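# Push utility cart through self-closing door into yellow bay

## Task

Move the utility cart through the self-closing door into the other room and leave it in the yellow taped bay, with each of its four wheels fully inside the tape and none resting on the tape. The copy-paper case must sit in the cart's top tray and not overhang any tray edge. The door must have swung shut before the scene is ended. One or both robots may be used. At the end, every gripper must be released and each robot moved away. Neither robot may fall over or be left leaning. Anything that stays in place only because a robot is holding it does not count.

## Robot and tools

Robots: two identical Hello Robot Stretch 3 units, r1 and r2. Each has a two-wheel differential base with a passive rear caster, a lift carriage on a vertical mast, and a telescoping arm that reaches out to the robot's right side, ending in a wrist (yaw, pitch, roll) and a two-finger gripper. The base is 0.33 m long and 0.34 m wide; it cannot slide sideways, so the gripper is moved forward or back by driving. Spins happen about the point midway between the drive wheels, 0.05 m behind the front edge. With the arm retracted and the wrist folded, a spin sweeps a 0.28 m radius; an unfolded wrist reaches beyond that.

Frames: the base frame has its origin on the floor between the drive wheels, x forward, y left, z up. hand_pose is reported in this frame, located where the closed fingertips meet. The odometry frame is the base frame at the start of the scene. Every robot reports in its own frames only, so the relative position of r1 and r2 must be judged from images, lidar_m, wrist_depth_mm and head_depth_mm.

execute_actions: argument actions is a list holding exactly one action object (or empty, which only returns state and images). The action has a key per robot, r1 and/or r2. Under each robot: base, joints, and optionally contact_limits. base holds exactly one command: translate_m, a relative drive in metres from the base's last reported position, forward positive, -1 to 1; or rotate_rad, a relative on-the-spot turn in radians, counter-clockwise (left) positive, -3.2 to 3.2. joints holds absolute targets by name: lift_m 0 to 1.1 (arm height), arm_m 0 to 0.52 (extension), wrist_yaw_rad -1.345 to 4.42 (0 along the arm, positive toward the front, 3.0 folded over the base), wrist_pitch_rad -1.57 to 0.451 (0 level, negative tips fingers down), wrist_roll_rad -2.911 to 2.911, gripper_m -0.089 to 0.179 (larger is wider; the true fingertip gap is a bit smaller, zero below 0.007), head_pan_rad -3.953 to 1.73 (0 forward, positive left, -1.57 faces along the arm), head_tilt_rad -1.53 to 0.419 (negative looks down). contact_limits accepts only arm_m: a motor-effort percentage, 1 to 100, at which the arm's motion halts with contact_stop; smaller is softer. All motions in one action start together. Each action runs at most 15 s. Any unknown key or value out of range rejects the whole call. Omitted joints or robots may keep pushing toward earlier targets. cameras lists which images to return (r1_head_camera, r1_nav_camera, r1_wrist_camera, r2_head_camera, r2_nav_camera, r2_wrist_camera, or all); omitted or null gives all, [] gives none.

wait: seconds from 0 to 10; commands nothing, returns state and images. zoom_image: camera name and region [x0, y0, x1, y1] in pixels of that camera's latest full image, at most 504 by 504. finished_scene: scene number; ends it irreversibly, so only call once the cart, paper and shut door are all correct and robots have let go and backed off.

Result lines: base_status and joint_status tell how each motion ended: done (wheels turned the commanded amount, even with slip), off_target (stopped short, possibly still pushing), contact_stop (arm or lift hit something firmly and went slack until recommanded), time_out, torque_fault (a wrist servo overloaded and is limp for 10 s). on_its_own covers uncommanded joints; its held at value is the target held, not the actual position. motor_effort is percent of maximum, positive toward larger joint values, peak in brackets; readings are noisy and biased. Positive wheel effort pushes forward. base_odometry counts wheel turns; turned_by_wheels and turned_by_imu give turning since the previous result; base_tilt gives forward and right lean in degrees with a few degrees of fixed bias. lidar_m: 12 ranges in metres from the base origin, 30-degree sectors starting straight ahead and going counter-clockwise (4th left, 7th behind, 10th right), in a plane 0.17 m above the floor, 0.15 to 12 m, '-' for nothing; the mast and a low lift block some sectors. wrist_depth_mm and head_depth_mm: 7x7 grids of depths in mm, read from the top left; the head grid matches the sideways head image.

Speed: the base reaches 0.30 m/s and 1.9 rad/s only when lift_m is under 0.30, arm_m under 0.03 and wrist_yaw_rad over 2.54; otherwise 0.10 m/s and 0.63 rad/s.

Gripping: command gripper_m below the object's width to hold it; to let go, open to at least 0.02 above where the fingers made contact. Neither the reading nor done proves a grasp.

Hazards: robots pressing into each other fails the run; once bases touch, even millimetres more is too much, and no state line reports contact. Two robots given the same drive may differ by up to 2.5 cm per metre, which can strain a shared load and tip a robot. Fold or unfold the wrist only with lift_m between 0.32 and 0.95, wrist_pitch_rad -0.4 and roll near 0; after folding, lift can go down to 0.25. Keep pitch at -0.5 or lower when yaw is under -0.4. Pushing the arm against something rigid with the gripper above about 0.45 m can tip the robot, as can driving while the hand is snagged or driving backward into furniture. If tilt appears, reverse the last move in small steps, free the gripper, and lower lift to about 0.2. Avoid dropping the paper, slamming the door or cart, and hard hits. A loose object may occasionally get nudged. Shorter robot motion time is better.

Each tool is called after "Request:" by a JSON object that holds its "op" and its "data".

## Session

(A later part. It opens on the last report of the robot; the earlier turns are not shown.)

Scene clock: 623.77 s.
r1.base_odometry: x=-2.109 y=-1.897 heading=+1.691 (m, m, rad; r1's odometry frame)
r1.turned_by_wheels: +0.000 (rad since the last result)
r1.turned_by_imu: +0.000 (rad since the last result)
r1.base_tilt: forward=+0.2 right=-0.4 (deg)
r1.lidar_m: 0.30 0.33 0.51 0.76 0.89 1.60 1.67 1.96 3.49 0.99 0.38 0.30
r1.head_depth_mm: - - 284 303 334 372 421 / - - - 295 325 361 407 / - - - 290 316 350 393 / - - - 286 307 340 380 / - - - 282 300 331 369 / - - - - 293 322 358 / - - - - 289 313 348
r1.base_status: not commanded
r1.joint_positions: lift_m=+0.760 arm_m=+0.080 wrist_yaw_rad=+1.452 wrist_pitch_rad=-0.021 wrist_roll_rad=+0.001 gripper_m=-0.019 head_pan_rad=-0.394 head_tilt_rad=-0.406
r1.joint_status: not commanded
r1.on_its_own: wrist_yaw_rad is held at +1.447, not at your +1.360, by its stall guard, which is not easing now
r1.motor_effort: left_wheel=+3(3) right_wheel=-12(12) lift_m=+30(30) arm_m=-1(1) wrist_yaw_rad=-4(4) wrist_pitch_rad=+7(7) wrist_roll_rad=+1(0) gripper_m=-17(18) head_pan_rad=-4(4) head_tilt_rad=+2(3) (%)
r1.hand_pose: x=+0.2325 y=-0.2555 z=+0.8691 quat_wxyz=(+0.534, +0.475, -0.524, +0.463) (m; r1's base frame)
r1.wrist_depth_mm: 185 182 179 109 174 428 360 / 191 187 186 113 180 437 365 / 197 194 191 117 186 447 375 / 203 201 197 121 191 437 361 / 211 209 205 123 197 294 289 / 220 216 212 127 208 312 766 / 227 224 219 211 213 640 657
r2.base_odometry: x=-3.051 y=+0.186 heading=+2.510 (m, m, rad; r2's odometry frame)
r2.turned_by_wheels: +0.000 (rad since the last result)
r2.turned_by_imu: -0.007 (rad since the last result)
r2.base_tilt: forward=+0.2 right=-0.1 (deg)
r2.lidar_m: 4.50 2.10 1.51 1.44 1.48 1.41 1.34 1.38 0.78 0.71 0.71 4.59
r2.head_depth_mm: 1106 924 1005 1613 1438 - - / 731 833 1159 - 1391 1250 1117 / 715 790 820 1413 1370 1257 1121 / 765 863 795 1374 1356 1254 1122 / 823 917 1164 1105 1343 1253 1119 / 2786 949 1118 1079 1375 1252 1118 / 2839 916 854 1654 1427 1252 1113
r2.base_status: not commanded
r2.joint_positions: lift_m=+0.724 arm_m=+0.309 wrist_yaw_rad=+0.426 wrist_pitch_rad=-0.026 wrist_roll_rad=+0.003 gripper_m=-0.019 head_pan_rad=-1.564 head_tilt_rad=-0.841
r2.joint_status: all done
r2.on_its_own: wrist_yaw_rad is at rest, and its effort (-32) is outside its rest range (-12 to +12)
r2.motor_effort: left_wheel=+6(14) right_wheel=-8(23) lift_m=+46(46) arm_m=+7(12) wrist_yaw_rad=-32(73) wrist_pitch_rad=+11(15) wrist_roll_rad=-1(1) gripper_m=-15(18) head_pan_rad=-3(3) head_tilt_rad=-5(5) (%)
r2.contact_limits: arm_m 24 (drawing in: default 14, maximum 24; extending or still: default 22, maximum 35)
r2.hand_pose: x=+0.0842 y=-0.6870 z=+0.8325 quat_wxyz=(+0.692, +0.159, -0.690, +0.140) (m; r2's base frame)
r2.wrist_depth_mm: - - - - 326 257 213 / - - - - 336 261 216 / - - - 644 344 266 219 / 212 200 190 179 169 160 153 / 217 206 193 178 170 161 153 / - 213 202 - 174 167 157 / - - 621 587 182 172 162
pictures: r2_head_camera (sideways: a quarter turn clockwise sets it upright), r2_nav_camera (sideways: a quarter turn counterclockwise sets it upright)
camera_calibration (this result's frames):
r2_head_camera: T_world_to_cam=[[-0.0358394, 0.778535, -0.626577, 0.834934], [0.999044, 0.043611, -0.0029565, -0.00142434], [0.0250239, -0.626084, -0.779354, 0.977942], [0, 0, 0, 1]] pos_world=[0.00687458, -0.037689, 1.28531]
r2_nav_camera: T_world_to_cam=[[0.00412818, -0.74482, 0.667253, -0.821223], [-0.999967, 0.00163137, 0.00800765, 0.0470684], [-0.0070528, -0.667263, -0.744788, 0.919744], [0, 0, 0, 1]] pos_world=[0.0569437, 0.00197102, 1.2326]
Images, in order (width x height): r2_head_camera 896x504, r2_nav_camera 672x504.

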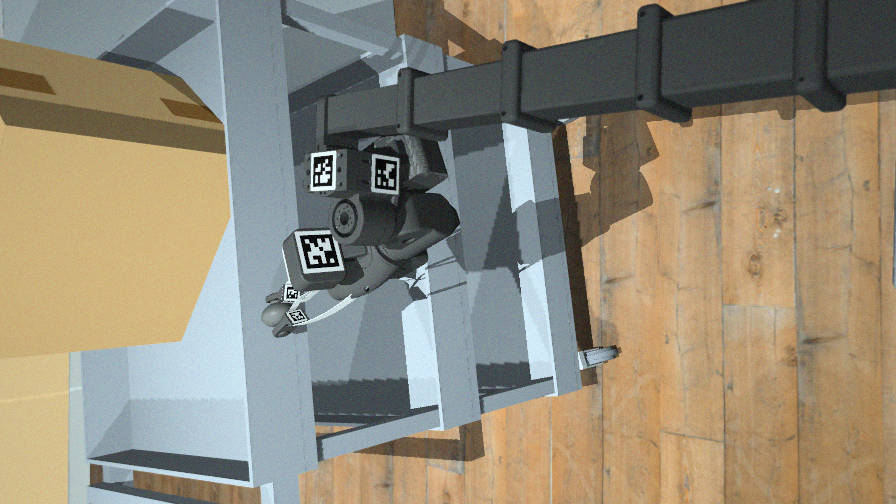

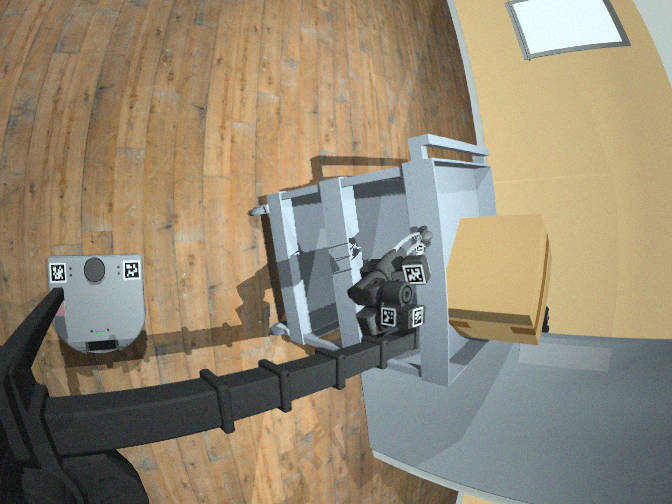

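Request:
{"op": "execute_actions", "data": {"actions": [{"r2":{"joints":{"arm_m":0.2}}}], "cameras": []}}

Request:
{"op": "execute_actions", "data": {"actions": [{"r2":{"base":{"translate_m":0.16}}}], "cameras": []}}

Request:
{"op": "execute_actions", "data": {"actions": [{"r2":{"joints":{"arm_m":0.36},"contact_limits":{"arm_m":24}}}], "cameras": ["r2_head_camera","r2_nav_camera"]}}

Scene clock: 626.63 s.
r1.base_odometry: x=-2.109 y=-1.897 heading=+1.691 (m, m, rad; r1's odometry frame)
r1.turned_by_wheels: +0.000 (rad since the last result)
r1.turned_by_imu: +0.000 (rad since the last result)
r1.base_tilt: forward=+0.1 right=-0.3 (deg)
r1.lidar_m: 0.30 0.33 0.52 0.76 0.89 1.60 1.67 1.96 3.49 0.99 0.38 0.30
r1.head_depth_mm: - - 284 302 334 372 421 / - - - 295 325 361 407 / - - - 290 315 350 393 / - - - 286 308 340 381 / - - - 283 300 331 369 / - - - - 293 322 357 / - - - - 289 313 347
r1.base_status: not commanded
r1.joint_positions: lift_m=+0.760 arm_m=+0.080 wrist_yaw_rad=+1.452 wrist_pitch_rad=-0.021 wrist_roll_rad=+0.001 gripper_m=-0.019 head_pan_rad=-0.394 head_tilt_rad=-0.406
r1.joint_status: not commanded
r1.on_its_own: wrist_yaw_rad is held at +1.447, not at your +1.360, by its stall guard, which is not easing now
r1.motor_effort: left_wheel=+3(3) right_wheel=-12(12) lift_m=+30(30) arm_m=-1(1) wrist_yaw_rad=-5(5) wrist_pitch_rad=+7(7) wrist_roll_rad=+1(0) gripper_m=-16(18) head_pan_rad=-4(4) head_tilt_rad=+3(3) (%)
r1.hand_pose: x=+0.2325 y=-0.2555 z=+0.8691 quat_wxyz=(+0.534, +0.475, -0.524, +0.463) (m; r1's base frame)
r1.wrist_depth_mm: 184 182 179 109 174 426 360 / 190 188 185 113 179 434 368 / 197 194 191 117 185 445 375 / 204 201 197 121 191 442 362 / 211 208 205 123 197 295 289 / 220 215 212 127 209 313 765 / 227 224 218 212 213 641 662
r2.base_odometry: x=-3.051 y=+0.186 heading=+2.510 (m, m, rad; r2's odometry frame)
r2.turned_by_wheels: +0.000 (rad since the last result)
r2.turned_by_imu: +0.000 (rad since the last result)
r2.base_tilt: forward=+0.2 right=-0.1 (deg)
r2.lidar_m: 4.48 2.10 1.51 1.44 1.48 1.40 1.34 1.38 0.78 0.71 0.71 4.59
r2.head_depth_mm: 1110 921 1005 1627 1465 - - / 729 831 1180 1124 1409 1254 1111 / 711 791 1196 - 1391 1253 1123 / 762 863 1196 - 1377 1257 1119 / 821 916 814 1109 1349 1256 1115 / 2801 946 1120 1080 1366 1254 1120 / 2855 913 855 1646 1419 1252 1122
r2.base_status: not commanded
r2.joint_positions: lift_m=+0.724 arm_m=+0.200 wrist_yaw_rad=+0.443 wrist_pitch_rad=-0.026 wrist_roll_rad=+0.003 gripper_m=-0.019 head_pan_rad=-1.564 head_tilt_rad=-0.841
r2.joint_status: all done
r2.on_its_own: wrist_yaw_rad is held at +0.443, not at your +0.400, by its stall guard, which is not easing now
r2.motor_effort: left_wheel=+1(0) right_wheel=+0(2) lift_m=+46(45) arm_m=-2(4) wrist_yaw_rad=-1(1) wrist_pitch_rad=+11(11) wrist_roll_rad=-1(1) gripper_m=-12(11) head_pan_rad=-3(3) head_tilt_rad=-4(5) (%)
r2.hand_pose: x=+0.0882 y=-0.5762 z=+0.8325 quat_wxyz=(+0.691, +0.165, -0.688, +0.146) (m; r2's base frame)
r2.wrist_depth_mm: - - - - 444 347 284 / - - - - 452 348 288 / - - - 744 466 359 298 / - 333 308 287 270 256 244 / - - 319 293 279 264 248 / - - 348 - 750 721 663 / - - 584 644 647 638 612
pictures: none
No camera images: the call's "cameras" was empty. Leave "cameras" out to get every camera's image.

Scene clock: 629.70 s.
r1.base_odometry: x=-2.109 y=-1.897 heading=+1.691 (m, m, rad; r1's odometry frame)
r1.turned_by_wheels: +0.000 (rad since the last result)
r1.turned_by_imu: +0.000 (rad since the last result)
r1.base_tilt: forward=+0.1 right=-0.4 (deg)
r1.lidar_m: 0.30 0.33 0.52 0.76 0.89 1.60 1.67 1.96 3.48 0.99 0.38 0.30
r1.head_depth_mm: - - 284 302 334 372 422 / - - - 295 325 361 407 / - - - 290 316 350 393 / - - - 286 307 340 381 / - - - 283 300 331 369 / - - - - 293 321 358 / - - - - 288 314 347
r1.base_status: not commanded
r1.joint_positions: lift_m=+0.760 arm_m=+0.080 wrist_yaw_rad=+1.452 wrist_pitch_rad=-0.021 wrist_roll_rad=+0.001 gripper_m=-0.019 head_pan_rad=-0.394 head_tilt_rad=-0.406
r1.joint_status: not commanded
r1.on_its_own: wrist_yaw_rad is held at +1.447, not at your +1.360, by its stall guard, which is not easing now
r1.motor_effort: left_wheel=+3(3) right_wheel=-12(12) lift_m=+30(30) arm_m=-1(1) wrist_yaw_rad=-6(4) wrist_pitch_rad=+7(7) wrist_roll_rad=+0(0) gripper_m=-18(18) head_pan_rad=-4(4) head_tilt_rad=+3(2) (%)
r1.hand_pose: x=+0.2325 y=-0.2555 z=+0.8691 quat_wxyz=(+0.534, +0.475, -0.524, +0.463) (m; r1's base frame)
r1.wrist_depth_mm: 184 182 179 109 174 429 359 / 191 187 185 113 179 438 363 / 197 194 191 117 185 448 376 / 204 200 198 120 192 442 362 / 211 209 205 123 197 294 287 / 220 216 212 127 208 311 772 / 227 225 220 212 212 637 654
r2.base_odometry: x=-3.180 y=+0.280 heading=+2.510 (m, m, rad; r2's odometry frame)
r2.turned_by_wheels: +0.000 (rad since the last result)
r2.turned_by_imu: +0.001 (rad since the last result)
r2.base_tilt: forward=+0.2 right=-0.1 (deg)
r2.lidar_m: 4.32 2.12 1.51 1.44 1.49 1.58 1.50 1.54 0.75 0.68 3.44 4.54
r2.head_depth_mm: 713 790 1197 1140 1356 - - / 758 844 1169 1127 1375 1259 1112 / 809 891 1165 - 1375 1258 1120 / 2803 946 1163 - 1345 1257 1118 / 2850 980 794 1590 1397 1252 1122 / 2896 2294 1916 1659 1429 1254 1118 / 2876 2436 1968 1656 1426 1251 1115
r2.base_status: done
r2.joint_positions: lift_m=+0.724 arm_m=+0.200 wrist_yaw_rad=+0.443 wrist_pitch_rad=-0.026 wrist_roll_rad=+0.003 gripper_m=-0.019 head_pan_rad=-1.564 head_tilt_rad=-0.841
r2.joint_status: not commanded
r2.on_its_own: wrist_yaw_rad is held at +0.443, not at your +0.400, by its stall guard, which is not easing now
r2.motor_effort: left_wheel=+1(6) right_wheel=+0(5) lift_m=+45(46) arm_m=-1(2) wrist_yaw_rad=-2(0) wrist_pitch_rad=+11(11) wrist_roll_rad=-1(1) gripper_m=-12(12) head_pan_rad=-4(3) head_tilt_rad=-4(5) (%)
r2.hand_pose: x=+0.0882 y=-0.5762 z=+0.8325 quat_wxyz=(+0.691, +0.165, -0.688, +0.146) (m; r2's base frame)
r2.wrist_depth_mm: - - - - - 436 357 / - - - - - 436 359 / - - - - 688 450 366 / - - - 264 244 231 220 / - - - 262 251 236 225 / - - - - 729 678 233 / - - - - 645 637 636
pictures: none
No camera images: the call's "cameras" was empty. Leave "cameras" out to get every camera's image.

Scene clock: 632.77 s.
r1.base_odometry: x=-2.109 y=-1.897 heading=+1.691 (m, m, rad; r1's odometry frame)
r1.turned_by_wheels: +0.000 (rad since the last result)
r1.turned_by_imu: +0.000 (rad since the last result)
r1.base_tilt: forward=+0.1 right=-0.3 (deg)
r1.lidar_m: 0.30 0.33 0.52 0.76 0.89 1.60 1.67 1.96 3.50 0.84 0.38 0.30
r1.head_depth_mm: - - 284 302 334 373 421 / - - - 295 324 361 408 / - - - 290 316 350 394 / - - - 286 308 340 381 / - - - 283 300 331 369 / - - - - 293 322 357 / - - - - 289 313 347
r1.base_status: not commanded
r1.joint_positions: lift_m=+0.760 arm_m=+0.080 wrist_yaw_rad=+1.452 wrist_pitch_rad=-0.021 wrist_roll_rad=+0.001 gripper_m=-0.019 head_pan_rad=-0.394 head_tilt_rad=-0.406
r1.joint_status: not commanded
r1.on_its_own: wrist_yaw_rad is held at +1.447, not at your +1.360, by its stall guard, which is not easing now
r1.motor_effort: left_wheel=+3(3) right_wheel=-12(12) lift_m=+30(30) arm_m=-1(1) wrist_yaw_rad=-6(5) wrist_pitch_rad=+7(7) wrist_roll_rad=+1(1) gripper_m=-18(18) head_pan_rad=-4(3) head_tilt_rad=+2(3) (%)
r1.hand_pose: x=+0.2325 y=-0.2555 z=+0.8691 quat_wxyz=(+0.534, +0.475, -0.524, +0.463) (m; r1's base frame)
r1.wrist_depth_mm: 184 182 179 109 174 408 339 / 190 189 185 113 178 416 346 / 197 194 191 117 185 431 352 / 204 201 197 121 191 422 351 / 211 208 205 123 198 260 251 / 219 216 213 127 208 269 258 / 227 225 220 211 213 624 661
r2.base_odometry: x=-3.180 y=+0.280 heading=+2.510 (m, m, rad; r2's odometry frame)
r2.turned_by_wheels: +0.000 (rad since the last result)
r2.turned_by_imu: -0.005 (rad since the last result)
r2.base_tilt: forward=+0.2 right=-0.1 (deg)
r2.lidar_m: 4.33 2.13 1.51 1.44 1.49 1.57 1.50 1.54 0.81 0.75 3.43 4.55
r2.head_depth_mm: 738 825 1198 1162 1397 - - / 781 835 1233 - 1378 1240 1116 / 839 916 - 1409 1380 1257 1120 / 1101 948 - 1381 1374 1256 1123 / 2770 945 1162 1375 1366 1257 1119 / 2855 873 1928 1655 1429 1254 1116 / 2853 2433 1967 1652 1426 1247 1120
r2.base_status: not commanded
r2.joint_positions: lift_m=+0.724 arm_m=+0.359 wrist_yaw_rad=+0.504 wrist_pitch_rad=-0.027 wrist_roll_rad=+0.003 gripper_m=-0.019 head_pan_rad=-1.564 head_tilt_rad=-0.842
r2.joint_status: all done
r2.on_its_own: wrist_yaw_rad is held at +0.499, not at your +0.400, by its stall guard, which is not easing now
r2.motor_effort: left_wheel=+1(13) right_wheel=+0(20) lift_m=+46(46) arm_m=+4(9) wrist_yaw_rad=-7(64) wrist_pitch_rad=+11(15) wrist_roll_rad=-1(1) gripper_m=-12(17) head_pan_rad=-3(3) head_tilt_rad=-4(3) (%)
r2.contact_limits: arm_m 24 (drawing in: default 14, maximum 24; extending or still: default 22, maximum 35)
r2.hand_pose: x=+0.1020 y=-0.7281 z=+0.8322 quat_wxyz=(+0.686, +0.186, -0.683, +0.167) (m; r2's base frame)
r2.wrist_depth_mm: - - - - - 361 287 / - - - - - 367 290 / - - - - - 370 292 / - - 214 182 164 340 279 / - - 202 174 163 149 137 / - - - - 168 153 140 / - - - 221 171 158 145
pictures: r2_head_camera (sideways: a quarter turn clockwise sets it upright), r2_nav_camera (sideways: a quarter turn counterclockwise sets it upright)
camera_calibration (this result's frames):
r2_head_camera: T_world_to_cam=[[-0.0357476, 0.779031, -0.625965, 0.834136], [0.99905, 0.0434911, -0.00292773, -0.00146183], [0.0249431, -0.625475, -0.779846, 0.978582], [0, 0, 0, 1]] pos_world=[0.00686988, -0.037676, 1.28528]
r2_nav_camera: T_world_to_cam=[[0.00404069, -0.745345, 0.666667, -0.82046], [-0.999966, 0.00174738, 0.00801444, 0.0470596], [-0.00713844, -0.666677, -0.745313, 0.920426], [0, 0, 0, 1]] pos_world=[0.0569436, 0.00201925, 1.2326]
Images, in order (width x height): r2_head_camera 896x504, r2_nav_camera 672x504.

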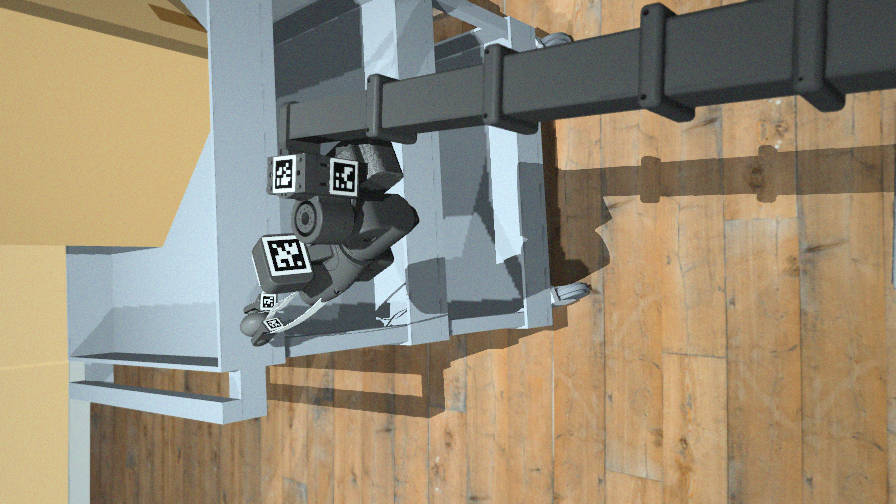

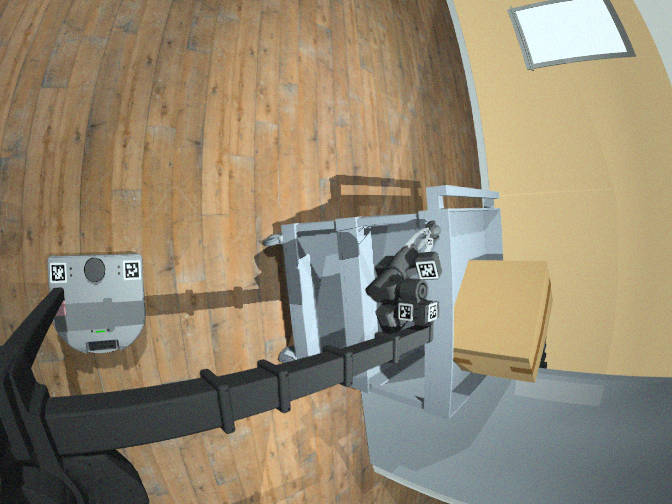

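Request:
{"op": "execute_actions", "data": {"actions": [{"r2":{"joints":{"arm_m":0.0}}}], "cameras": []}}

Request:
{"op": "execute_actions", "data": {"actions": [{"r2":{"joints":{"wrist_pitch_rad":-0.4,"wrist_yaw_rad":3.0,"head_pan_rad":0,"head_tilt_rad":-0.8},"base":{"translate_m":0.2}}}], "cameras": []}}

Request:
{"op": "execute_actions", "data": {"actions": [{"r2":{"joints":{"lift_m":0.25},"base":{"translate_m":0.55}}}], "cameras": []}}

Request:
{"op": "execute_actions", "data": {"actions": [{"r2":{"base":{"rotate_rad":-1.54}}}], "cameras": []}}

Request:
{"op": "execute_actions", "data": {"actions": [{"r2":{"base":{"translate_m":1.0}}}], "cameras": []}}

Scene clock: 637.37 s.
r1.base_odometry: x=-2.109 y=-1.897 heading=+1.691 (m, m, rad; r1's odometry frame)
r1.turned_by_wheels: +0.000 (rad since the last result)
r1.turned_by_imu: +0.000 (rad since the last result)
r1.base_tilt: forward=+0.1 right=-0.4 (deg)
r1.lidar_m: 0.30 0.33 0.52 0.76 0.89 1.60 1.67 1.96 3.49 0.84 0.38 0.30
r1.head_depth_mm: - - 284 302 334 372 421 / - - - 295 325 361 407 / - - - 290 316 350 394 / - - - 286 308 340 381 / - - - 283 300 330 369 / - - - - 293 322 358 / - - - - 289 313 347
r1.base_status: not commanded
r1.joint_positions: lift_m=+0.760 arm_m=+0.080 wrist_yaw_rad=+1.452 wrist_pitch_rad=-0.021 wrist_roll_rad=+0.001 gripper_m=-0.019 head_pan_rad=-0.394 head_tilt_rad=-0.406
r1.joint_status: not commanded
r1.on_its_own: wrist_yaw_rad is held at +1.447, not at your +1.360, by its stall guard, which is not easing now
r1.motor_effort: left_wheel=+3(3) right_wheel=-13(12) lift_m=+30(30) arm_m=-1(1) wrist_yaw_rad=-4(4) wrist_pitch_rad=+7(7) wrist_roll_rad=+1(0) gripper_m=-17(17) head_pan_rad=-4(4) head_tilt_rad=+3(3) (%)
r1.hand_pose: x=+0.2325 y=-0.2555 z=+0.8691 quat_wxyz=(+0.534, +0.475, -0.524, +0.463) (m; r1's base frame)
r1.wrist_depth_mm: 185 182 179 109 174 408 339 / 191 188 185 113 179 418 345 / 197 194 191 117 185 426 357 / 204 201 198 121 190 422 352 / 211 209 204 123 197 261 251 / 219 215 213 127 209 270 260 / 228 224 220 211 213 628 662
r2.base_odometry: x=-3.180 y=+0.280 heading=+2.510 (m, m, rad; r2's odometry frame)
r2.turned_by_wheels: +0.000 (rad since the last result)
r2.turned_by_imu: +0.001 (rad since the last result)
r2.base_tilt: forward=+0.2 right=-0.1 (deg)
r2.lidar_m: 4.32 2.13 1.51 1.44 1.48 1.57 1.50 1.54 0.81 0.75 3.43 4.55
r2.head_depth_mm: 737 828 1199 1232 1407 1304 - / 779 835 1232 1379 1377 1304 1088 / 837 916 1229 1374 1376 1304 1086 / 1101 950 1221 1371 1377 - 1103 / 2754 949 1162 1162 1399 1237 1121 / 2818 871 1917 1665 1423 1255 1117 / 2889 2423 1982 1649 1428 1258 1115
r2.base_status: not commanded
r2.joint_positions: lift_m=+0.724 arm_m=+0.001 wrist_yaw_rad=+0.501 wrist_pitch_rad=-0.025 wrist_roll_rad=+0.003 gripper_m=-0.019 head_pan_rad=-1.564 head_tilt_rad=-0.842
r2.joint_status: all done
r2.on_its_own: wrist_yaw_rad is held at +0.499, not at your +0.400, by its stall guard, which is not easing now
r2.motor_effort: left_wheel=+1(2) right_wheel=+0(1) lift_m=+46(46) arm_m=-1(3) wrist_yaw_rad=-3(7) wrist_pitch_rad=+11(11) wrist_roll_rad=-1(1) gripper_m=-11(12) head_pan_rad=-3(3) head_tilt_rad=-4(4) (%)
r2.hand_pose: x=+0.1013 y=-0.3703 z=+0.8325 quat_wxyz=(+0.687, +0.184, -0.683, +0.166) (m; r2's base frame)
r2.wrist_depth_mm: - - - - - - 527 / - - - - - 652 526 / - - - - 874 624 499 / - - - - 510 471 432 / - - - - - - - / - - - - 786 834 824 / - - - - 584 641 649
pictures: none
No camera images: the call's "cameras" was empty. Leave "cameras" out to get every camera's image.

Scene clock: 640.83 s.
r1.base_odometry: x=-2.109 y=-1.897 heading=+1.691 (m, m, rad; r1's odometry frame)
r1.turned_by_wheels: +0.000 (rad since the last result)
r1.turned_by_imu: +0.000 (rad since the last result)
r1.base_tilt: forward=+0.1 right=-0.4 (deg)
r1.lidar_m: 0.30 0.33 0.52 0.76 0.89 1.61 1.67 1.96 3.50 0.84 0.38 0.30
r1.head_depth_mm: - - 284 302 334 372 422 / - - - 295 324 362 407 / - - - 290 316 350 394 / - - - 286 308 340 381 / - - - 283 300 330 369 / - - - - 293 322 358 / - - - - 288 313 347
r1.base_status: not commanded
r1.joint_positions: lift_m=+0.760 arm_m=+0.080 wrist_yaw_rad=+1.452 wrist_pitch_rad=-0.021 wrist_roll_rad=+0.001 gripper_m=-0.019 head_pan_rad=-0.394 head_tilt_rad=-0.406
r1.joint_status: not commanded
r1.on_its_own: wrist_yaw_rad is held at +1.447, not at your +1.360, by its stall guard, which is not easing now
r1.motor_effort: left_wheel=+3(3) right_wheel=-12(12) lift_m=+30(30) arm_m=-1(1) wrist_yaw_rad=-5(5) wrist_pitch_rad=+7(7) wrist_roll_rad=+0(1) gripper_m=-17(17) head_pan_rad=-4(4) head_tilt_rad=+2(3) (%)
r1.hand_pose: x=+0.2325 y=-0.2555 z=+0.8691 quat_wxyz=(+0.534, +0.475, -0.524, +0.463) (m; r1's base frame)
r1.wrist_depth_mm: 185 182 179 109 174 409 340 / 191 187 185 113 180 419 349 / 196 194 191 117 185 428 355 / 203 201 198 121 191 422 351 / 211 208 204 123 198 261 251 / 220 217 212 127 208 270 260 / 228 224 220 211 213 626 659
r2.base_odometry: x=-3.342 y=+0.398 heading=+2.510 (m, m, rad; r2's odometry frame)
r2.turned_by_wheels: +0.000 (rad since the last result)
r2.turned_by_imu: +0.001 (rad since the last result)
r2.base_tilt: forward=+0.2 right=-0.1 (deg)
r2.lidar_m: 4.14 2.13 1.52 1.45 1.50 1.79 1.70 1.74 0.79 0.74 3.44 4.34
r2.head_depth_mm: 3479 2680 2089 1742 1472 1283 1137 / 3462 2675 2096 1723 1469 1282 1129 / 3440 2637 2080 1730 1466 1275 1131 / 3496 2653 2101 1727 1467 1282 1130 / 3415 2641 2096 1717 1461 1278 1127 / 3416 2646 2077 1705 1458 1273 1130 / 3402 2622 2064 1708 1461 1268 1124
r2.base_status: done
r2.joint_positions: lift_m=+0.724 arm_m=+0.001 wrist_yaw_rad=+2.997 wrist_pitch_rad=-0.413 wrist_roll_rad=+0.003 gripper_m=-0.019 head_pan_rad=-0.007 head_tilt_rad=-0.803
r2.joint_status: all done
r2.motor_effort: left_wheel=+1(6) right_wheel=+0(6) lift_m=+46(45) arm_m=-2(2) wrist_yaw_rad=+3(6) wrist_pitch_rad=+6(9) wrist_roll_rad=-1(1) gripper_m=-12(12) head_pan_rad=+4(41) head_tilt_rad=+1(7) (%)
r2.hand_pose: x=+0.0112 y=+0.0766 z=+0.7383 quat_wxyz=(+0.195, +0.701, +0.094, +0.679) (m; r2's base frame)
r2.wrist_depth_mm: - - - - - - - / - - - - - - - / - - - - - - - / - - - - - - - / - - - - - - - / - - - - - - - / 900 927 916 910 916 901 930
pictures: none
No camera images: the call's "cameras" was empty. Leave "cameras" out to get every camera's image.

Scene clock: 647.03 s.
r1.base_odometry: x=-2.109 y=-1.897 heading=+1.691 (m, m, rad; r1's odometry frame)
r1.turned_by_wheels: +0.000 (rad since the last result)
r1.turned_by_imu: +0.001 (rad since the last result)
r1.base_tilt: forward=+0.1 right=-0.4 (deg)
r1.lidar_m: 0.30 0.33 0.52 0.76 0.89 1.61 1.67 1.96 3.47 0.84 0.38 0.30
r1.head_depth_mm: - - 284 302 334 373 422 / - - - 295 324 361 407 / - - - 290 316 351 393 / - - - 286 307 340 381 / - - - 283 300 331 369 / - - - - 293 322 358 / - - - - 288 313 347
r1.base_status: not commanded
r1.joint_positions: lift_m=+0.760 arm_m=+0.080 wrist_yaw_rad=+1.452 wrist_pitch_rad=-0.021 wrist_roll_rad=+0.001 gripper_m=-0.019 head_pan_rad=-0.394 head_tilt_rad=-0.406
r1.joint_status: not commanded
r1.on_its_own: wrist_yaw_rad is held at +1.447, not at your +1.360, by its stall guard, which is not easing now
r1.motor_effort: left_wheel=+3(3) right_wheel=-12(12) lift_m=+30(30) arm_m=-1(1) wrist_yaw_rad=-5(5) wrist_pitch_rad=+7(7) wrist_roll_rad=+0(1) gripper_m=-17(17) head_pan_rad=-4(4) head_tilt_rad=+2(2) (%)
r1.hand_pose: x=+0.2325 y=-0.2555 z=+0.8691 quat_wxyz=(+0.534, +0.475, -0.524, +0.463) (m; r1's base frame)
r1.wrist_depth_mm: 184 183 179 109 174 407 339 / 190 188 185 113 179 416 347 / 197 194 191 117 184 426 353 / 204 201 198 121 191 424 352 / 212 208 204 123 197 260 251 / 219 215 212 127 208 269 260 / 228 226 220 211 213 626 665
r2.base_odometry: x=-3.786 y=+0.723 heading=+2.510 (m, m, rad; r2's odometry frame)
r2.turned_by_wheels: +0.000 (rad since the last result)
r2.turned_by_imu: +0.003 (rad since the last result)
r2.base_tilt: forward=+0.2 right=-0.1 (deg)
r2.lidar_m: 3.57 2.16 1.54 1.47 1.51 2.02 2.26 1.07 0.96 3.31 3.41 3.76
r2.head_depth_mm: 3169 2687 2108 1730 1477 1279 1132 / 3134 2666 2109 1723 1471 1281 1131 / 3134 2648 2115 1736 1467 1283 1130 / 3107 2659 2084 1715 1473 1276 1125 / 3065 2654 2089 1731 1460 1271 1129 / 3090 2627 2085 1716 1463 1277 1126 / 3109 2632 2082 1709 1463 1272 1129
r2.base_status: done
r2.joint_positions: lift_m=+0.251 arm_m=+0.001 wrist_yaw_rad=+2.998 wrist_pitch_rad=-0.414 wrist_roll_rad=+0.003 gripper_m=-0.019 head_pan_rad=-0.007 head_tilt_rad=-0.802
r2.joint_status: all done
r2.motor_effort: left_wheel=+1(12) right_wheel=+0(7) lift_m=+15(41) arm_m=-1(1) wrist_yaw_rad=+1(4) wrist_pitch_rad=+6(6) wrist_roll_rad=-1(1) gripper_m=-12(11) head_pan_rad=+4(4) head_tilt_rad=+0(1) (%)
r2.hand_pose: x=+0.0109 y=+0.0765 z=+0.2642 quat_wxyz=(+0.195, +0.701, +0.095, +0.679) (m; r2's base frame)
r2.wrist_depth_mm: - - - - - - - / - - - - - - - / 874 - 876 908 909 911 923 / 690 - 695 686 680 703 695 / 550 541 576 585 554 559 559 / 468 - - - 471 471 477 / - - - - 410 408 408
pictures: none
No camera images: the call's "cameras" was empty. Leave "cameras" out to get every camera's image.

Scene clock: 649.27 s.
r1.base_odometry: x=-2.109 y=-1.897 heading=+1.691 (m, m, rad; r1's odometry frame)
r1.turned_by_wheels: +0.000 (rad since the last result)
r1.turned_by_imu: +0.000 (rad since the last result)
r1.base_tilt: forward=+0.1 right=-0.4 (deg)
r1.lidar_m: 0.30 0.33 0.52 0.76 0.89 1.60 1.66 1.96 3.49 0.84 0.38 0.31
r1.head_depth_mm: - - 284 302 334 372 421 / - - - 295 325 361 408 / - - - 290 316 350 394 / - - - 286 308 340 380 / - - - 283 300 331 369 / - - - - 293 322 358 / - - - - 289 313 347
r1.base_status: not commanded
r1.joint_positions: lift_m=+0.760 arm_m=+0.080 wrist_yaw_rad=+1.452 wrist_pitch_rad=-0.021 wrist_roll_rad=+0.001 gripper_m=-0.019 head_pan_rad=-0.394 head_tilt_rad=-0.406
r1.joint_status: not commanded
r1.on_its_own: wrist_yaw_rad is held at +1.447, not at your +1.360, by its stall guard, which is not easing now
r1.motor_effort: left_wheel=+3(3) right_wheel=-12(12) lift_m=+30(30) arm_m=-1(1) wrist_yaw_rad=-4(4) wrist_pitch_rad=+7(7) wrist_roll_rad=+1(1) gripper_m=-17(17) head_pan_rad=-4(4) head_tilt_rad=+2(2) (%)
r1.hand_pose: x=+0.2325 y=-0.2555 z=+0.8691 quat_wxyz=(+0.534, +0.475, -0.524, +0.463) (m; r1's base frame)
r1.wrist_depth_mm: 184 182 180 109 174 408 338 / 190 188 185 113 179 417 346 / 197 195 191 117 185 426 351 / 204 201 197 121 191 421 349 / 210 208 205 123 197 261 250 / 220 216 212 127 208 270 261 / 228 224 220 211 213 620 659
r2.base_odometry: x=-3.786 y=+0.723 heading=+0.970 (m, m, rad; r2's odometry frame)
r2.turned_by_wheels: -1.540 (rad since the last result)
r2.turned_by_imu: -1.531 (rad since the last result)
r2.base_tilt: forward=+0.1 right=-0.1 (deg)
r2.lidar_m: 3.31 3.43 3.72 3.57 2.11 1.53 1.47 1.52 2.06 2.26 1.05 0.96
r2.head_depth_mm: 2874 2692 2103 1681 1472 1282 1137 / 2875 2668 2114 1730 1473 1279 1133 / 2868 2656 2090 1729 1464 1281 1130 / 2868 2651 2102 1728 1468 1277 1132 / 2905 2644 2076 1716 1466 1274 1127 / 2886 2663 2073 1710 1456 1272 1128 / 2890 2637 2065 1720 1466 1272 1123
r2.base_status: done
r2.joint_positions: lift_m=+0.251 arm_m=+0.001 wrist_yaw_rad=+2.998 wrist_pitch_rad=-0.414 wrist_roll_rad=+0.003 gripper_m=-0.019 head_pan_rad=-0.007 head_tilt_rad=-0.802
r2.joint_status: not commanded
r2.motor_effort: left_wheel=+1(12) right_wheel=-1(7) lift_m=+15(15) arm_m=-1(1) wrist_yaw_rad=+2(2) wrist_pitch_rad=+6(6) wrist_roll_rad=-1(1) gripper_m=-12(13) head_pan_rad=+3(3) head_tilt_rad=+1(1) (%)
r2.hand_pose: x=+0.0109 y=+0.0765 z=+0.2642 quat_wxyz=(+0.195, +0.701, +0.095, +0.679) (m; r2's base frame)
r2.wrist_depth_mm: - - - - - - - / - - - - - - - / 876 - 897 902 885 906 927 / 684 - 686 690 692 698 702 / 554 544 576 583 560 566 573 / 469 - - - 472 473 477 / - - - - 406 406 410
pictures: none
No camera images: the call's "cameras" was empty. Leave "cameras" out to get every camera's image.

Scene clock: 654.20 s.
r1.base_odometry: x=-2.109 y=-1.897 heading=+1.691 (m, m, rad; r1's odometry frame)
r1.turned_by_wheels: +0.000 (rad since the last result)
r1.turned_by_imu: +0.000 (rad since the last result)
r1.base_tilt: forward=+0.1 right=-0.4 (deg)
r1.lidar_m: 0.30 0.33 0.52 0.76 0.89 1.60 1.67 1.96 3.50 0.84 0.38 0.30
r1.head_depth_mm: - - 284 302 334 373 421 / - - - 295 324 361 407 / - - - 290 316 350 393 / - - - 286 308 341 381 / - - - 283 300 330 369 / - - - - 293 322 358 / - - - - 289 313 347
r1.base_status: not commanded
r1.joint_positions: lift_m=+0.760 arm_m=+0.080 wrist_yaw_rad=+1.452 wrist_pitch_rad=-0.021 wrist_roll_rad=+0.001 gripper_m=-0.019 head_pan_rad=-0.394 head_tilt_rad=-0.406
r1.joint_status: not commanded
r1.on_its_own: wrist_yaw_rad is held at +1.447, not at your +1.360, by its stall guard, which is not easing now
r1.motor_effort: left_wheel=+3(3) right_wheel=-12(12) lift_m=+30(30) arm_m=-1(1) wrist_yaw_rad=-4(5) wrist_pitch_rad=+7(7) wrist_roll_rad=+1(1) gripper_m=-17(17) head_pan_rad=-5(4) head_tilt_rad=+2(3) (%)
r1.hand_pose: x=+0.2325 y=-0.2555 z=+0.8691 quat_wxyz=(+0.534, +0.475, -0.524, +0.463) (m; r1's base frame)
r1.wrist_depth_mm: 185 182 179 109 174 408 340 / 191 188 185 113 178 419 345 / 197 195 191 117 185 430 352 / 204 202 199 121 191 422 352 / 211 208 205 123 197 261 251 / 219 217 212 127 209 270 260 / 228 224 220 212 212 624 654
r2.base_odometry: x=-3.221 y=+1.548 heading=+0.970 (m, m, rad; r2's odometry frame)
r2.turned_by_wheels: +0.000 (rad since the last result)
r2.turned_by_imu: +0.004 (rad since the last result)
r2.base_tilt: forward=+0.2 right=+0.0 (deg)
r2.lidar_m: 2.29 2.37 3.24 3.58 3.57 2.58 2.48 2.56 0.64 0.60 0.61 2.40
r2.head_depth_mm: 1999 2284 2094 1736 1475 1286 1138 / 2006 2279 2095 1733 1475 1279 1134 / 2010 2303 2081 1716 1468 1284 1132 / 1995 2270 2099 1718 1473 1274 1126 / 2000 2282 2082 1717 1456 1272 1124 / 2004 2309 2077 1714 1460 1269 1130 / 1989 2292 2073 1720 1465 1277 1125
r2.base_status: done
r2.joint_positions: lift_m=+0.251 arm_m=+0.001 wrist_yaw_rad=+2.998 wrist_pitch_rad=-0.414 wrist_roll_rad=+0.003 gripper_m=-0.019 head_pan_rad=-0.007 head_tilt_rad=-0.802
r2.joint_status: not commanded
r2.motor_effort: left_wheel=+1(14) right_wheel=-1(6) lift_m=+15(15) arm_m=-1(1) wrist_yaw_rad=+2(1) wrist_pitch_rad=+6(6) wrist_roll_rad=-1(1) gripper_m=-12(12) head_pan_rad=+3(4) head_tilt_rad=+1(0) (%)
r2.hand_pose: x=+0.0109 y=+0.0765 z=+0.2642 quat_wxyz=(+0.195, +0.701, +0.095, +0.679) (m; r2's base frame)
r2.wrist_depth_mm: - - - - - - - / - - - - - - - / 876 - 890 890 899 882 918 / 676 - 679 694 697 692 699 / 560 538 585 577 565 562 562 / 474 - - - 475 477 478 / - - - - 407 406 407
pictures: none
No camera images: the call's "cameras" was empty. Leave "cameras" out to get every camera's image.

Request:
{"op": "execute_actions", "data": {"actions": [{"r2":{"base":{"rotate_rad":-1.6}}}], "cameras": []}}

Request:
{"op": "execute_actions", "data": {"actions": [{"r2":{"joints":{"lift_m":0.45}}}], "cameras": []}}

Request:
{"op": "execute_actions", "data": {"actions": [{"r2":{"joints":{"lift_m":0.746,"wrist_yaw_rad":1.84}}}], "cameras": []}}

Request:
{"op": "execute_actions", "data": {"actions": [{"r2":{"joints":{"wrist_pitch_rad":0,"wrist_roll_rad":1.57,"gripper_m":0.12,"arm_m":0.03}}}], "cameras": ["r2_head_camera","r2_nav_camera","r2_wrist_camera"]}}

Scene clock: 656.70 s.
r1.base_odometry: x=-2.109 y=-1.897 heading=+1.691 (m, m, rad; r1's odometry frame)
r1.turned_by_wheels: +0.000 (rad since the last result)
r1.turned_by_imu: +0.000 (rad since the last result)
r1.base_tilt: forward=+0.1 right=-0.4 (deg)
r1.lidar_m: 0.30 0.33 0.52 0.76 0.89 1.60 1.67 1.96 3.50 0.84 0.38 0.31
r1.head_depth_mm: - - 284 302 334 373 421 / - - - 295 325 361 407 / - - - 290 316 350 394 / - - - 286 307 340 381 / - - - 283 300 330 369 / - - - - 293 322 358 / - - - - 289 313 347
r1.base_status: not commanded
r1.joint_positions: lift_m=+0.760 arm_m=+0.080 wrist_yaw_rad=+1.452 wrist_pitch_rad=-0.021 wrist_roll_rad=+0.001 gripper_m=-0.019 head_pan_rad=-0.394 head_tilt_rad=-0.406
r1.joint_status: not commanded
r1.on_its_own: wrist_yaw_rad is held at +1.447, not at your +1.360, by its stall guard, which is not easing now
r1.motor_effort: left_wheel=+3(3) right_wheel=-12(12) lift_m=+30(30) arm_m=-1(1) wrist_yaw_rad=-5(4) wrist_pitch_rad=+7(7) wrist_roll_rad=+0(0) gripper_m=-17(17) head_pan_rad=-4(4) head_tilt_rad=+3(2) (%)
r1.hand_pose: x=+0.2325 y=-0.2555 z=+0.8691 quat_wxyz=(+0.534, +0.475, -0.524, +0.463) (m; r1's base frame)
r1.wrist_depth_mm: 185 182 179 109 174 406 339 / 191 188 184 113 179 420 346 / 197 194 191 116 185 430 353 / 204 200 197 120 192 422 353 / 211 208 205 123 197 260 252 / 219 216 212 127 208 270 260 / 227 225 219 211 213 625 664
r2.base_odometry: x=-3.221 y=+1.548 heading=-0.630 (m, m, rad; r2's odometry frame)
r2.turned_by_wheels: -1.600 (rad since the last result)
r2.turned_by_imu: -1.591 (rad since the last result)
r2.base_tilt: forward=+0.1 right=-0.1 (deg)
r2.lidar_m: 0.60 0.61 2.41 2.29 2.35 3.12 3.59 3.68 2.61 2.48 2.54 0.65
r2.head_depth_mm: 1991 2270 722 1694 1470 1285 1133 / 2086 996 722 1062 1288 1284 1136 / 789 921 713 1099 1242 1280 1128 / 705 795 809 1099 1242 1275 1128 / 702 798 804 1068 1245 1255 1130 / 750 880 797 1020 1403 1273 1127 / 1108 2234 2020 1684 1459 1273 1127
r2.base_status: done
r2.joint_positions: lift_m=+0.251 arm_m=+0.001 wrist_yaw_rad=+2.998 wrist_pitch_rad=-0.414 wrist_roll_rad=+0.003 gripper_m=-0.019 head_pan_rad=-0.007 head_tilt_rad=-0.802
r2.joint_status: not commanded
r2.motor_effort: left_wheel=+2(13) right_wheel=-1(8) lift_m=+16(15) arm_m=-1(1) wrist_yaw_rad=+2(1) wrist_pitch_rad=+6(6) wrist_roll_rad=-1(1) gripper_m=-12(12) head_pan_rad=+4(3) head_tilt_rad=+0(1) (%)
r2.hand_pose: x=+0.0109 y=+0.0765 z=+0.2642 quat_wxyz=(+0.195, +0.701, +0.095, +0.679) (m; r2's base frame)
r2.wrist_depth_mm: - - - - - - - / - - - - - - - / 887 - 885 911 903 907 926 / 683 - 683 693 685 699 695 / 552 546 571 580 554 562 564 / 476 - - - 468 473 475 / - - - - 408 409 408
pictures: none
No camera images: the call's "cameras" was empty. Leave "cameras" out to get every camera's image.

Scene clock: 659.37 s.
r1.base_odometry: x=-2.109 y=-1.897 heading=+1.691 (m, m, rad; r1's odometry frame)
r1.turned_by_wheels: +0.000 (rad since the last result)
r1.turned_by_imu: +0.000 (rad since the last result)
r1.base_tilt: forward=+0.1 right=-0.4 (deg)
r1.lidar_m: 0.30 0.33 0.52 0.76 0.89 1.60 1.66 1.96 3.49 0.84 0.38 0.30
r1.head_depth_mm: - - 284 302 334 372 421 / - - - 295 324 361 407 / - - - 290 316 350 394 / - - - 286 308 340 381 / - - - 283 299 331 370 / - - - - 293 322 357 / - - - - 288 313 348
r1.base_status: not commanded
r1.joint_positions: lift_m=+0.760 arm_m=+0.080 wrist_yaw_rad=+1.452 wrist_pitch_rad=-0.021 wrist_roll_rad=+0.001 gripper_m=-0.019 head_pan_rad=-0.394 head_tilt_rad=-0.406
r1.joint_status: not commanded
r1.on_its_own: wrist_yaw_rad is held at +1.447, not at your +1.360, by its stall guard, which is not easing now
r1.motor_effort: left_wheel=+3(3) right_wheel=-12(12) lift_m=+30(30) arm_m=-1(1) wrist_yaw_rad=-4(5) wrist_pitch_rad=+7(7) wrist_roll_rad=+1(0) gripper_m=-16(17) head_pan_rad=-4(5) head_tilt_rad=+2(2) (%)
r1.hand_pose: x=+0.2325 y=-0.2555 z=+0.8691 quat_wxyz=(+0.534, +0.475, -0.524, +0.463) (m; r1's base frame)
r1.wrist_depth_mm: 185 182 179 109 174 410 341 / 190 188 185 113 179 419 346 / 196 194 192 117 185 426 353 / 204 201 197 121 191 423 353 / 212 209 205 123 197 260 251 / 220 216 212 127 209 268 258 / 228 224 219 211 213 625 653
r2.base_odometry: x=-3.221 y=+1.548 heading=-0.630 (m, m, rad; r2's odometry frame)
r2.turned_by_wheels: +0.000 (rad since the last result)
r2.turned_by_imu: +0.001 (rad since the last result)
r2.base_tilt: forward=+0.1 right=-0.1 (deg)
r2.lidar_m: 0.60 0.61 2.41 2.30 2.35 3.13 3.57 3.69 2.61 2.48 2.55 0.65
r2.head_depth_mm: 2003 2271 723 1699 1475 1276 1132 / 2092 998 723 1062 1294 1284 1134 / 789 923 712 1099 1246 1276 1134 / 704 794 810 1096 1250 1279 1124 / 701 797 807 1069 1239 1251 1128 / 749 878 797 1018 1399 1270 1126 / 1109 2218 2017 1685 1460 1275 1129
r2.base_status: not commanded
r2.joint_positions: lift_m=+0.449 arm_m=+0.001 wrist_yaw_rad=+2.998 wrist_pitch_rad=-0.414 wrist_roll_rad=+0.003 gripper_m=-0.019 head_pan_rad=-0.007 head_tilt_rad=-0.802
r2.joint_status: all done
r2.motor_effort: left_wheel=+2(2) right_wheel=-1(1) lift_m=+47(52) arm_m=-1(1) wrist_yaw_rad=+1(1) wrist_pitch_rad=+6(6) wrist_roll_rad=-1(1) gripper_m=-12(12) head_pan_rad=+4(3) head_tilt_rad=+1(1) (%)
r2.hand_pose: x=+0.0109 y=+0.0765 z=+0.4628 quat_wxyz=(+0.195, +0.701, +0.095, +0.679) (m; r2's base frame)
r2.wrist_depth_mm: - - - - - - - / - - - - - - - / - - - - - - - / - - - - - - - / 853 840 869 860 862 853 867 / 706 710 - - 717 709 715 / 611 616 617 622 620 624 623
pictures: none
No camera images: the call's "cameras" was empty. Leave "cameras" out to get every camera's image.

Scene clock: 662.90 s.
r1.base_odometry: x=-2.109 y=-1.897 heading=+1.691 (m, m, rad; r1's odometry frame)
r1.turned_by_wheels: +0.000 (rad since the last result)
r1.turned_by_imu: +0.000 (rad since the last result)
r1.base_tilt: forward=+0.1 right=-0.4 (deg)
r1.lidar_m: 0.30 0.33 0.52 0.76 0.89 1.60 1.67 1.96 3.48 0.84 0.38 0.30
r1.head_depth_mm: - - 284 302 333 373 422 / - - - 295 324 361 407 / - - - 290 316 350 394 / - - - 286 307 340 381 / - - - 283 300 331 369 / - - - - 293 322 358 / - - - - 288 313 347
r1.base_status: not commanded
r1.joint_positions: lift_m=+0.760 arm_m=+0.080 wrist_yaw_rad=+1.452 wrist_pitch_rad=-0.021 wrist_roll_rad=+0.001 gripper_m=-0.019 head_pan_rad=-0.394 head_tilt_rad=-0.406
r1.joint_status: not commanded
r1.on_its_own: wrist_yaw_rad is held at +1.447, not at your +1.360, by its stall guard, which is not easing now
r1.motor_effort: left_wheel=+3(3) right_wheel=-12(12) lift_m=+30(30) arm_m=-1(1) wrist_yaw_rad=-5(5) wrist_pitch_rad=+7(7) wrist_roll_rad=+1(1) gripper_m=-17(17) head_pan_rad=-4(4) head_tilt_rad=+1(3) (%)
r1.hand_pose: x=+0.2325 y=-0.2555 z=+0.8691 quat_wxyz=(+0.534, +0.475, -0.524, +0.463) (m; r1's base frame)
r1.wrist_depth_mm: 185 182 179 109 174 410 339 / 190 188 185 113 179 415 348 / 197 194 191 117 185 427 353 / 204 201 197 121 192 421 350 / 212 208 204 123 197 259 253 / 219 216 213 127 208 269 259 / 228 224 221 211 213 627 662
r2.base_odometry: x=-3.221 y=+1.548 heading=-0.630 (m, m, rad; r2's odometry frame)
r2.turned_by_wheels: +0.000 (rad since the last result)
r2.turned_by_imu: +0.001 (rad since the last result)
r2.base_tilt: forward=+0.2 right=-0.1 (deg)
r2.lidar_m: 0.60 0.61 2.41 2.29 2.35 3.12 3.59 3.67 2.61 2.49 2.54 0.65
r2.head_depth_mm: 1997 2282 722 1693 1480 1282 1137 / 2086 996 721 1063 1294 1282 1115 / 791 924 712 1102 1250 1279 1112 / 705 796 809 1100 1245 1271 1129 / 700 799 807 1069 1245 1248 1131 / 750 880 797 1017 1402 1275 1123 / 1109 2213 2016 1678 1456 1265 1123
r2.base_status: not commanded
r2.joint_positions: lift_m=+0.745 arm_m=+0.001 wrist_yaw_rad=+1.843 wrist_pitch_rad=-0.414 wrist_roll_rad=+0.003 gripper_m=-0.019 head_pan_rad=-0.007 head_tilt_rad=-0.802
r2.joint_status: all done
r2.motor_effort: left_wheel=+2(2) right_wheel=-1(1) lift_m=+48(49) arm_m=-1(1) wrist_yaw_rad=-4(5) wrist_pitch_rad=+6(6) wrist_roll_rad=-1(1) gripper_m=-12(12) head_pan_rad=+3(3) head_tilt_rad=+1(1) (%)
r2.hand_pose: x=+0.1952 y=-0.0857 z=+0.7588 quat_wxyz=(+0.534, +0.640, -0.303, +0.462) (m; r2's base frame)
r2.wrist_depth_mm: - - 503 494 481 485 - / - - - - - - - / - - 957 947 910 - - / - - 779 671 649 - - / - - - - - - - / - - - - 943 - - / 935 937 916 927 940 944 942
pictures: none
No camera images: the call's "cameras" was empty. Leave "cameras" out to get every camera's image.

Scene clock: 664.80 s.
r1.base_odometry: x=-2.109 y=-1.897 heading=+1.691 (m, m, rad; r1's odometry frame)
r1.turned_by_wheels: +0.000 (rad since the last result)
r1.turned_by_imu: +0.000 (rad since the last result)
r1.base_tilt: forward=+0.1 right=-0.4 (deg)
r1.lidar_m: 0.30 0.33 0.51 0.76 0.90 1.60 1.67 1.95 3.49 0.85 0.38 0.30
r1.head_depth_mm: - - 284 302 333 373 421 / - - - 295 325 361 408 / - - - 290 316 350 394 / - - - 286 308 341 381 / - - - 283 300 331 369 / - - - - 293 321 358 / - - - - 289 313 347
r1.base_status: not commanded
r1.joint_positions: lift_m=+0.760 arm_m=+0.080 wrist_yaw_rad=+1.452 wrist_pitch_rad=-0.021 wrist_roll_rad=+0.001 gripper_m=-0.019 head_pan_rad=-0.394 head_tilt_rad=-0.406
r1.joint_status: not commanded
r1.on_its_own: wrist_yaw_rad is held at +1.447, not at your +1.360, by its stall guard, which is not easing now
r1.motor_effort: left_wheel=+4(3) right_wheel=-12(12) lift_m=+30(30) arm_m=-1(1) wrist_yaw_rad=-4(5) wrist_pitch_rad=+7(7) wrist_roll_rad=+0(1) gripper_m=-17(16) head_pan_rad=-4(4) head_tilt_rad=+3(2) (%)
r1.hand_pose: x=+0.2325 y=-0.2555 z=+0.8691 quat_wxyz=(+0.534, +0.475, -0.524, +0.463) (m; r1's base frame)
r1.wrist_depth_mm: 184 182 179 109 174 407 341 / 191 188 185 113 179 421 347 / 197 194 191 117 184 428 352 / 204 201 197 121 191 421 352 / 211 208 204 123 197 261 252 / 220 215 212 127 208 269 261 / 227 224 220 211 212 622 662
r2.base_odometry: x=-3.221 y=+1.548 heading=-0.630 (m, m, rad; r2's odometry frame)
r2.turned_by_wheels: +0.000 (rad since the last result)
r2.turned_by_imu: +0.000 (rad since the last result)
r2.base_tilt: forward=+0.2 right=+0.0 (deg)
r2.lidar_m: 0.60 0.61 2.41 2.29 2.34 3.12 3.58 3.68 2.62 2.48 2.54 0.65
r2.head_depth_mm: 1993 2261 725 1690 1476 1294 1143 / 2096 998 721 1064 1271 1280 1116 / 790 920 712 1099 1246 1273 1135 / 705 796 811 1099 1247 1275 1127 / 701 797 809 1070 1242 1249 1129 / 750 880 797 1020 1404 1269 1128 / 1106 2217 2015 1683 1462 1268 1125
r2.base_status: not commanded
r2.joint_positions: lift_m=+0.745 arm_m=+0.030 wrist_yaw_rad=+1.843 wrist_pitch_rad=-0.026 wrist_roll_rad=+1.569 gripper_m=+0.120 head_pan_rad=-0.007 head_tilt_rad=-0.802
r2.joint_status: all done
r2.motor_effort: left_wheel=+2(2) right_wheel=-1(1) lift_m=+47(48) arm_m=+4(5) wrist_yaw_rad=-4(4) wrist_pitch_rad=+11(11) wrist_roll_rad=+0(1) gripper_m=+0(96) head_pan_rad=+2(3) head_tilt_rad=+1(1) (%)
r2.hand_pose: x=+0.2248 y=-0.1060 z=+0.8530 quat_wxyz=(+0.012, +0.796, -0.605, -0.007) (m; r2's base frame)
r2.wrist_depth_mm: - - - 499 788 521 739 / - - 825 530 - 553 789 / - - 741 550 - 574 768 / - - 867 573 - 607 778 / - - - 602 - 647 673 / - - - - - - 962 / - - - - - - 953
pictures: r2_head_camera (sideways: a quarter turn clockwise sets it upright), r2_nav_camera (sideways: a quarter turn counterclockwise sets it upright), r2_wrist_camera
camera_calibration (this result's frames):
r2_head_camera: T_world_to_cam=[[-0.754162, -0.0252236, -0.656203, 0.877918], [-0.0296294, 0.999551, -0.00436887, 0.00668952], [0.656019, 0.0161481, -0.754571, 0.941867], [0, 0, 0, 1]] pos_world=[0.0444077, 0.000248346, 1.28683]
r2_nav_camera: T_world_to_cam=[[0.718465, -0.0060071, 0.695537, -0.862438], [-0.0157828, -0.999846, 0.00766772, 0.041507], [0.695384, -0.0164865, -0.718449, 0.881205], [0, 0, 0, 1]] pos_world=[0.00751103, 0.0508478, 1.23264]
r2_wrist_camera: T_world_to_cam=[[-0.0708758, -0.0335449, -0.996921, 0.852508], [-0.416916, 0.908945, -0.000944193, 0.228243], [0.906178, 0.415565, -0.0784076, 0.0742736], [0, 0, 0, 1]] pos_world=[0.0882751, -0.209728, 0.855923]
Images, in order (width x height): r2_head_camera 896x504, r2_nav_camera 672x504, r2_wrist_camera 644x364.

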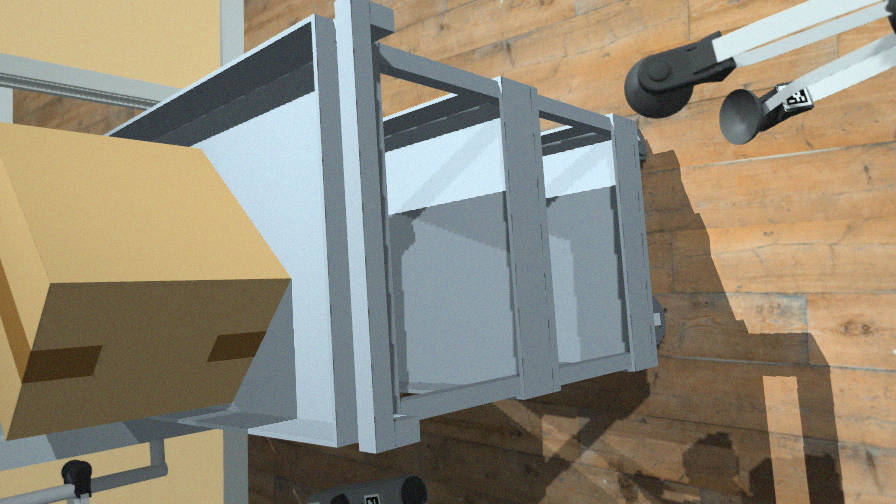

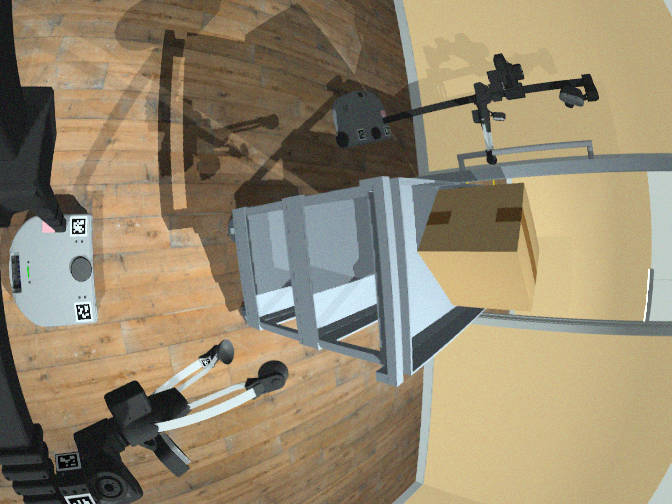

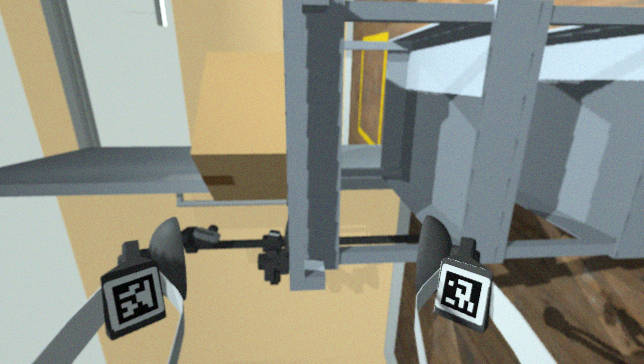

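Request:
{"op": "execute_actions", "data": {"actions": [{"r2":{"base":{"translate_m":0.25},"joints":{"arm_m":0.0,"wrist_yaw_rad":1.95}}}], "cameras": ["r2_wrist_camera","r2_head_camera"]}}

Scene clock: 669.00 s.
r1.base_odometry: x=-2.109 y=-1.897 heading=+1.691 (m, m, rad; r1's odometry frame)
r1.turned_by_wheels: +0.000 (rad since the last result)
r1.turned_by_imu: +0.000 (rad since the last result)
r1.base_tilt: forward=+0.1 right=-0.4 (deg)
r1.lidar_m: 0.30 0.33 0.51 0.76 0.89 1.60 1.67 1.96 3.50 0.84 0.37 0.30
r1.head_depth_mm: - - 284 302 334 373 421 / - - - 294 324 361 407 / - - - 290 315 351 394 / - - - 286 308 340 381 / - - - 283 300 331 369 / - - - - 293 322 358 / - - - - 289 313 347
r1.base_status: not commanded
r1.joint_positions: lift_m=+0.760 arm_m=+0.080 wrist_yaw_rad=+1.452 wrist_pitch_rad=-0.021 wrist_roll_rad=+0.001 gripper_m=-0.019 head_pan_rad=-0.394 head_tilt_rad=-0.406
r1.joint_status: not commanded
r1.on_its_own: wrist_yaw_rad is held at +1.447, not at your +1.360, by its stall guard, which is not easing now
r1.motor_effort: left_wheel=+3(3) right_wheel=-12(12) lift_m=+30(30) arm_m=-1(1) wrist_yaw_rad=-5(5) wrist_pitch_rad=+7(7) wrist_roll_rad=+0(1) gripper_m=-18(18) head_pan_rad=-4(4) head_tilt_rad=+2(3) (%)
r1.hand_pose: x=+0.2325 y=-0.2555 z=+0.8691 quat_wxyz=(+0.534, +0.475, -0.524, +0.463) (m; r1's base frame)
r1.wrist_depth_mm: 184 182 180 109 174 405 340 / 191 188 185 113 179 415 347 / 197 194 191 117 185 423 353 / 204 201 198 121 191 422 353 / 211 209 204 123 198 261 251 / 219 216 212 127 208 270 261 / 227 223 220 211 213 618 664
r2.base_odometry: x=-3.019 y=+1.401 heading=-0.630 (m, m, rad; r2's odometry frame)
r2.turned_by_wheels: +0.000 (rad since the last result)
r2.turned_by_imu: +0.002 (rad since the last result)
r2.base_tilt: forward=+0.2 right=-0.1 (deg)
r2.lidar_m: 0.35 0.36 2.43 2.31 2.37 3.15 3.85 3.71 2.60 2.47 2.54 0.38
r2.head_depth_mm: 1762 2023 1983 654 566 1254 1132 / 1894 798 802 669 537 862 1149 / 625 626 744 668 527 860 1111 / 621 536 630 668 533 861 1094 / 620 511 608 664 522 839 1094 / 617 566 686 664 513 828 1112 / 845 653 760 642 513 1250 1127
r2.base_status: done
r2.joint_positions: lift_m=+0.745 arm_m=+0.001 wrist_yaw_rad=+1.947 wrist_pitch_rad=-0.026 wrist_roll_rad=+1.569 gripper_m=+0.120 head_pan_rad=-0.007 head_tilt_rad=-0.802
r2.joint_status: all done
r2.motor_effort: left_wheel=+1(7) right_wheel=-1(4) lift_m=+48(48) arm_m=-1(1) wrist_yaw_rad=+3(8) wrist_pitch_rad=+11(11) wrist_roll_rad=+0(0) gripper_m=+0(1) head_pan_rad=+3(3) head_tilt_rad=+0(1) (%)
r2.hand_pose: x=+0.2162 y=-0.0521 z=+0.8531 quat_wxyz=(+0.012, +0.827, -0.562, -0.006) (m; r2's base frame)
r2.wrist_depth_mm: - - 549 252 812 589 414 / - - 514 265 868 591 418 / - 484 474 285 926 600 417 / - 974 570 303 880 606 419 / - - - 323 - 573 369 / - - - 352 - 506 391 / - - - 376 - - 870
pictures: r2_head_camera (sideways: a quarter turn clockwise sets it upright), r2_wrist_camera
camera_calibration (this result's frames):
r2_head_camera: T_world_to_cam=[[-0.754162, -0.0252234, -0.656204, 0.877918], [-0.0296292, 0.999551, -0.00436888, 0.00668953], [0.65602, 0.0161479, -0.754571, 0.941867], [0, 0, 0, 1]] pos_world=[0.0444077, 0.000248336, 1.28683]
r2_wrist_camera: T_world_to_cam=[[-0.0667913, -0.0403364, -0.996951, 0.852587], [-0.509767, 0.860312, -0.00065586, 0.192977], [0.857716, 0.508169, -0.0780235, 0.0745721], [0, 0, 0, 1]] pos_world=[0.0913571, -0.169526, 0.855933]
Images, in order (width x height): r2_head_camera 896x504, r2_wrist_camera 644x364.

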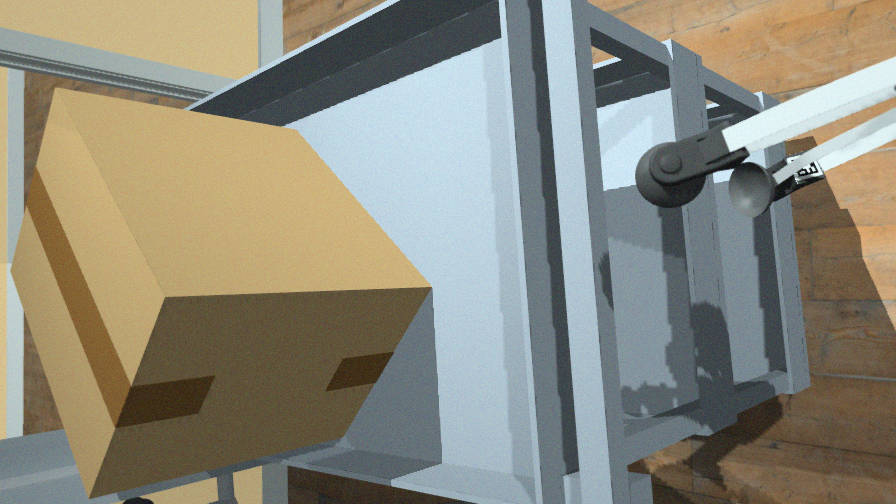

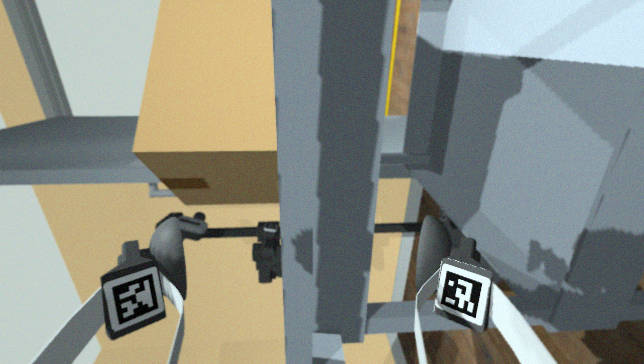

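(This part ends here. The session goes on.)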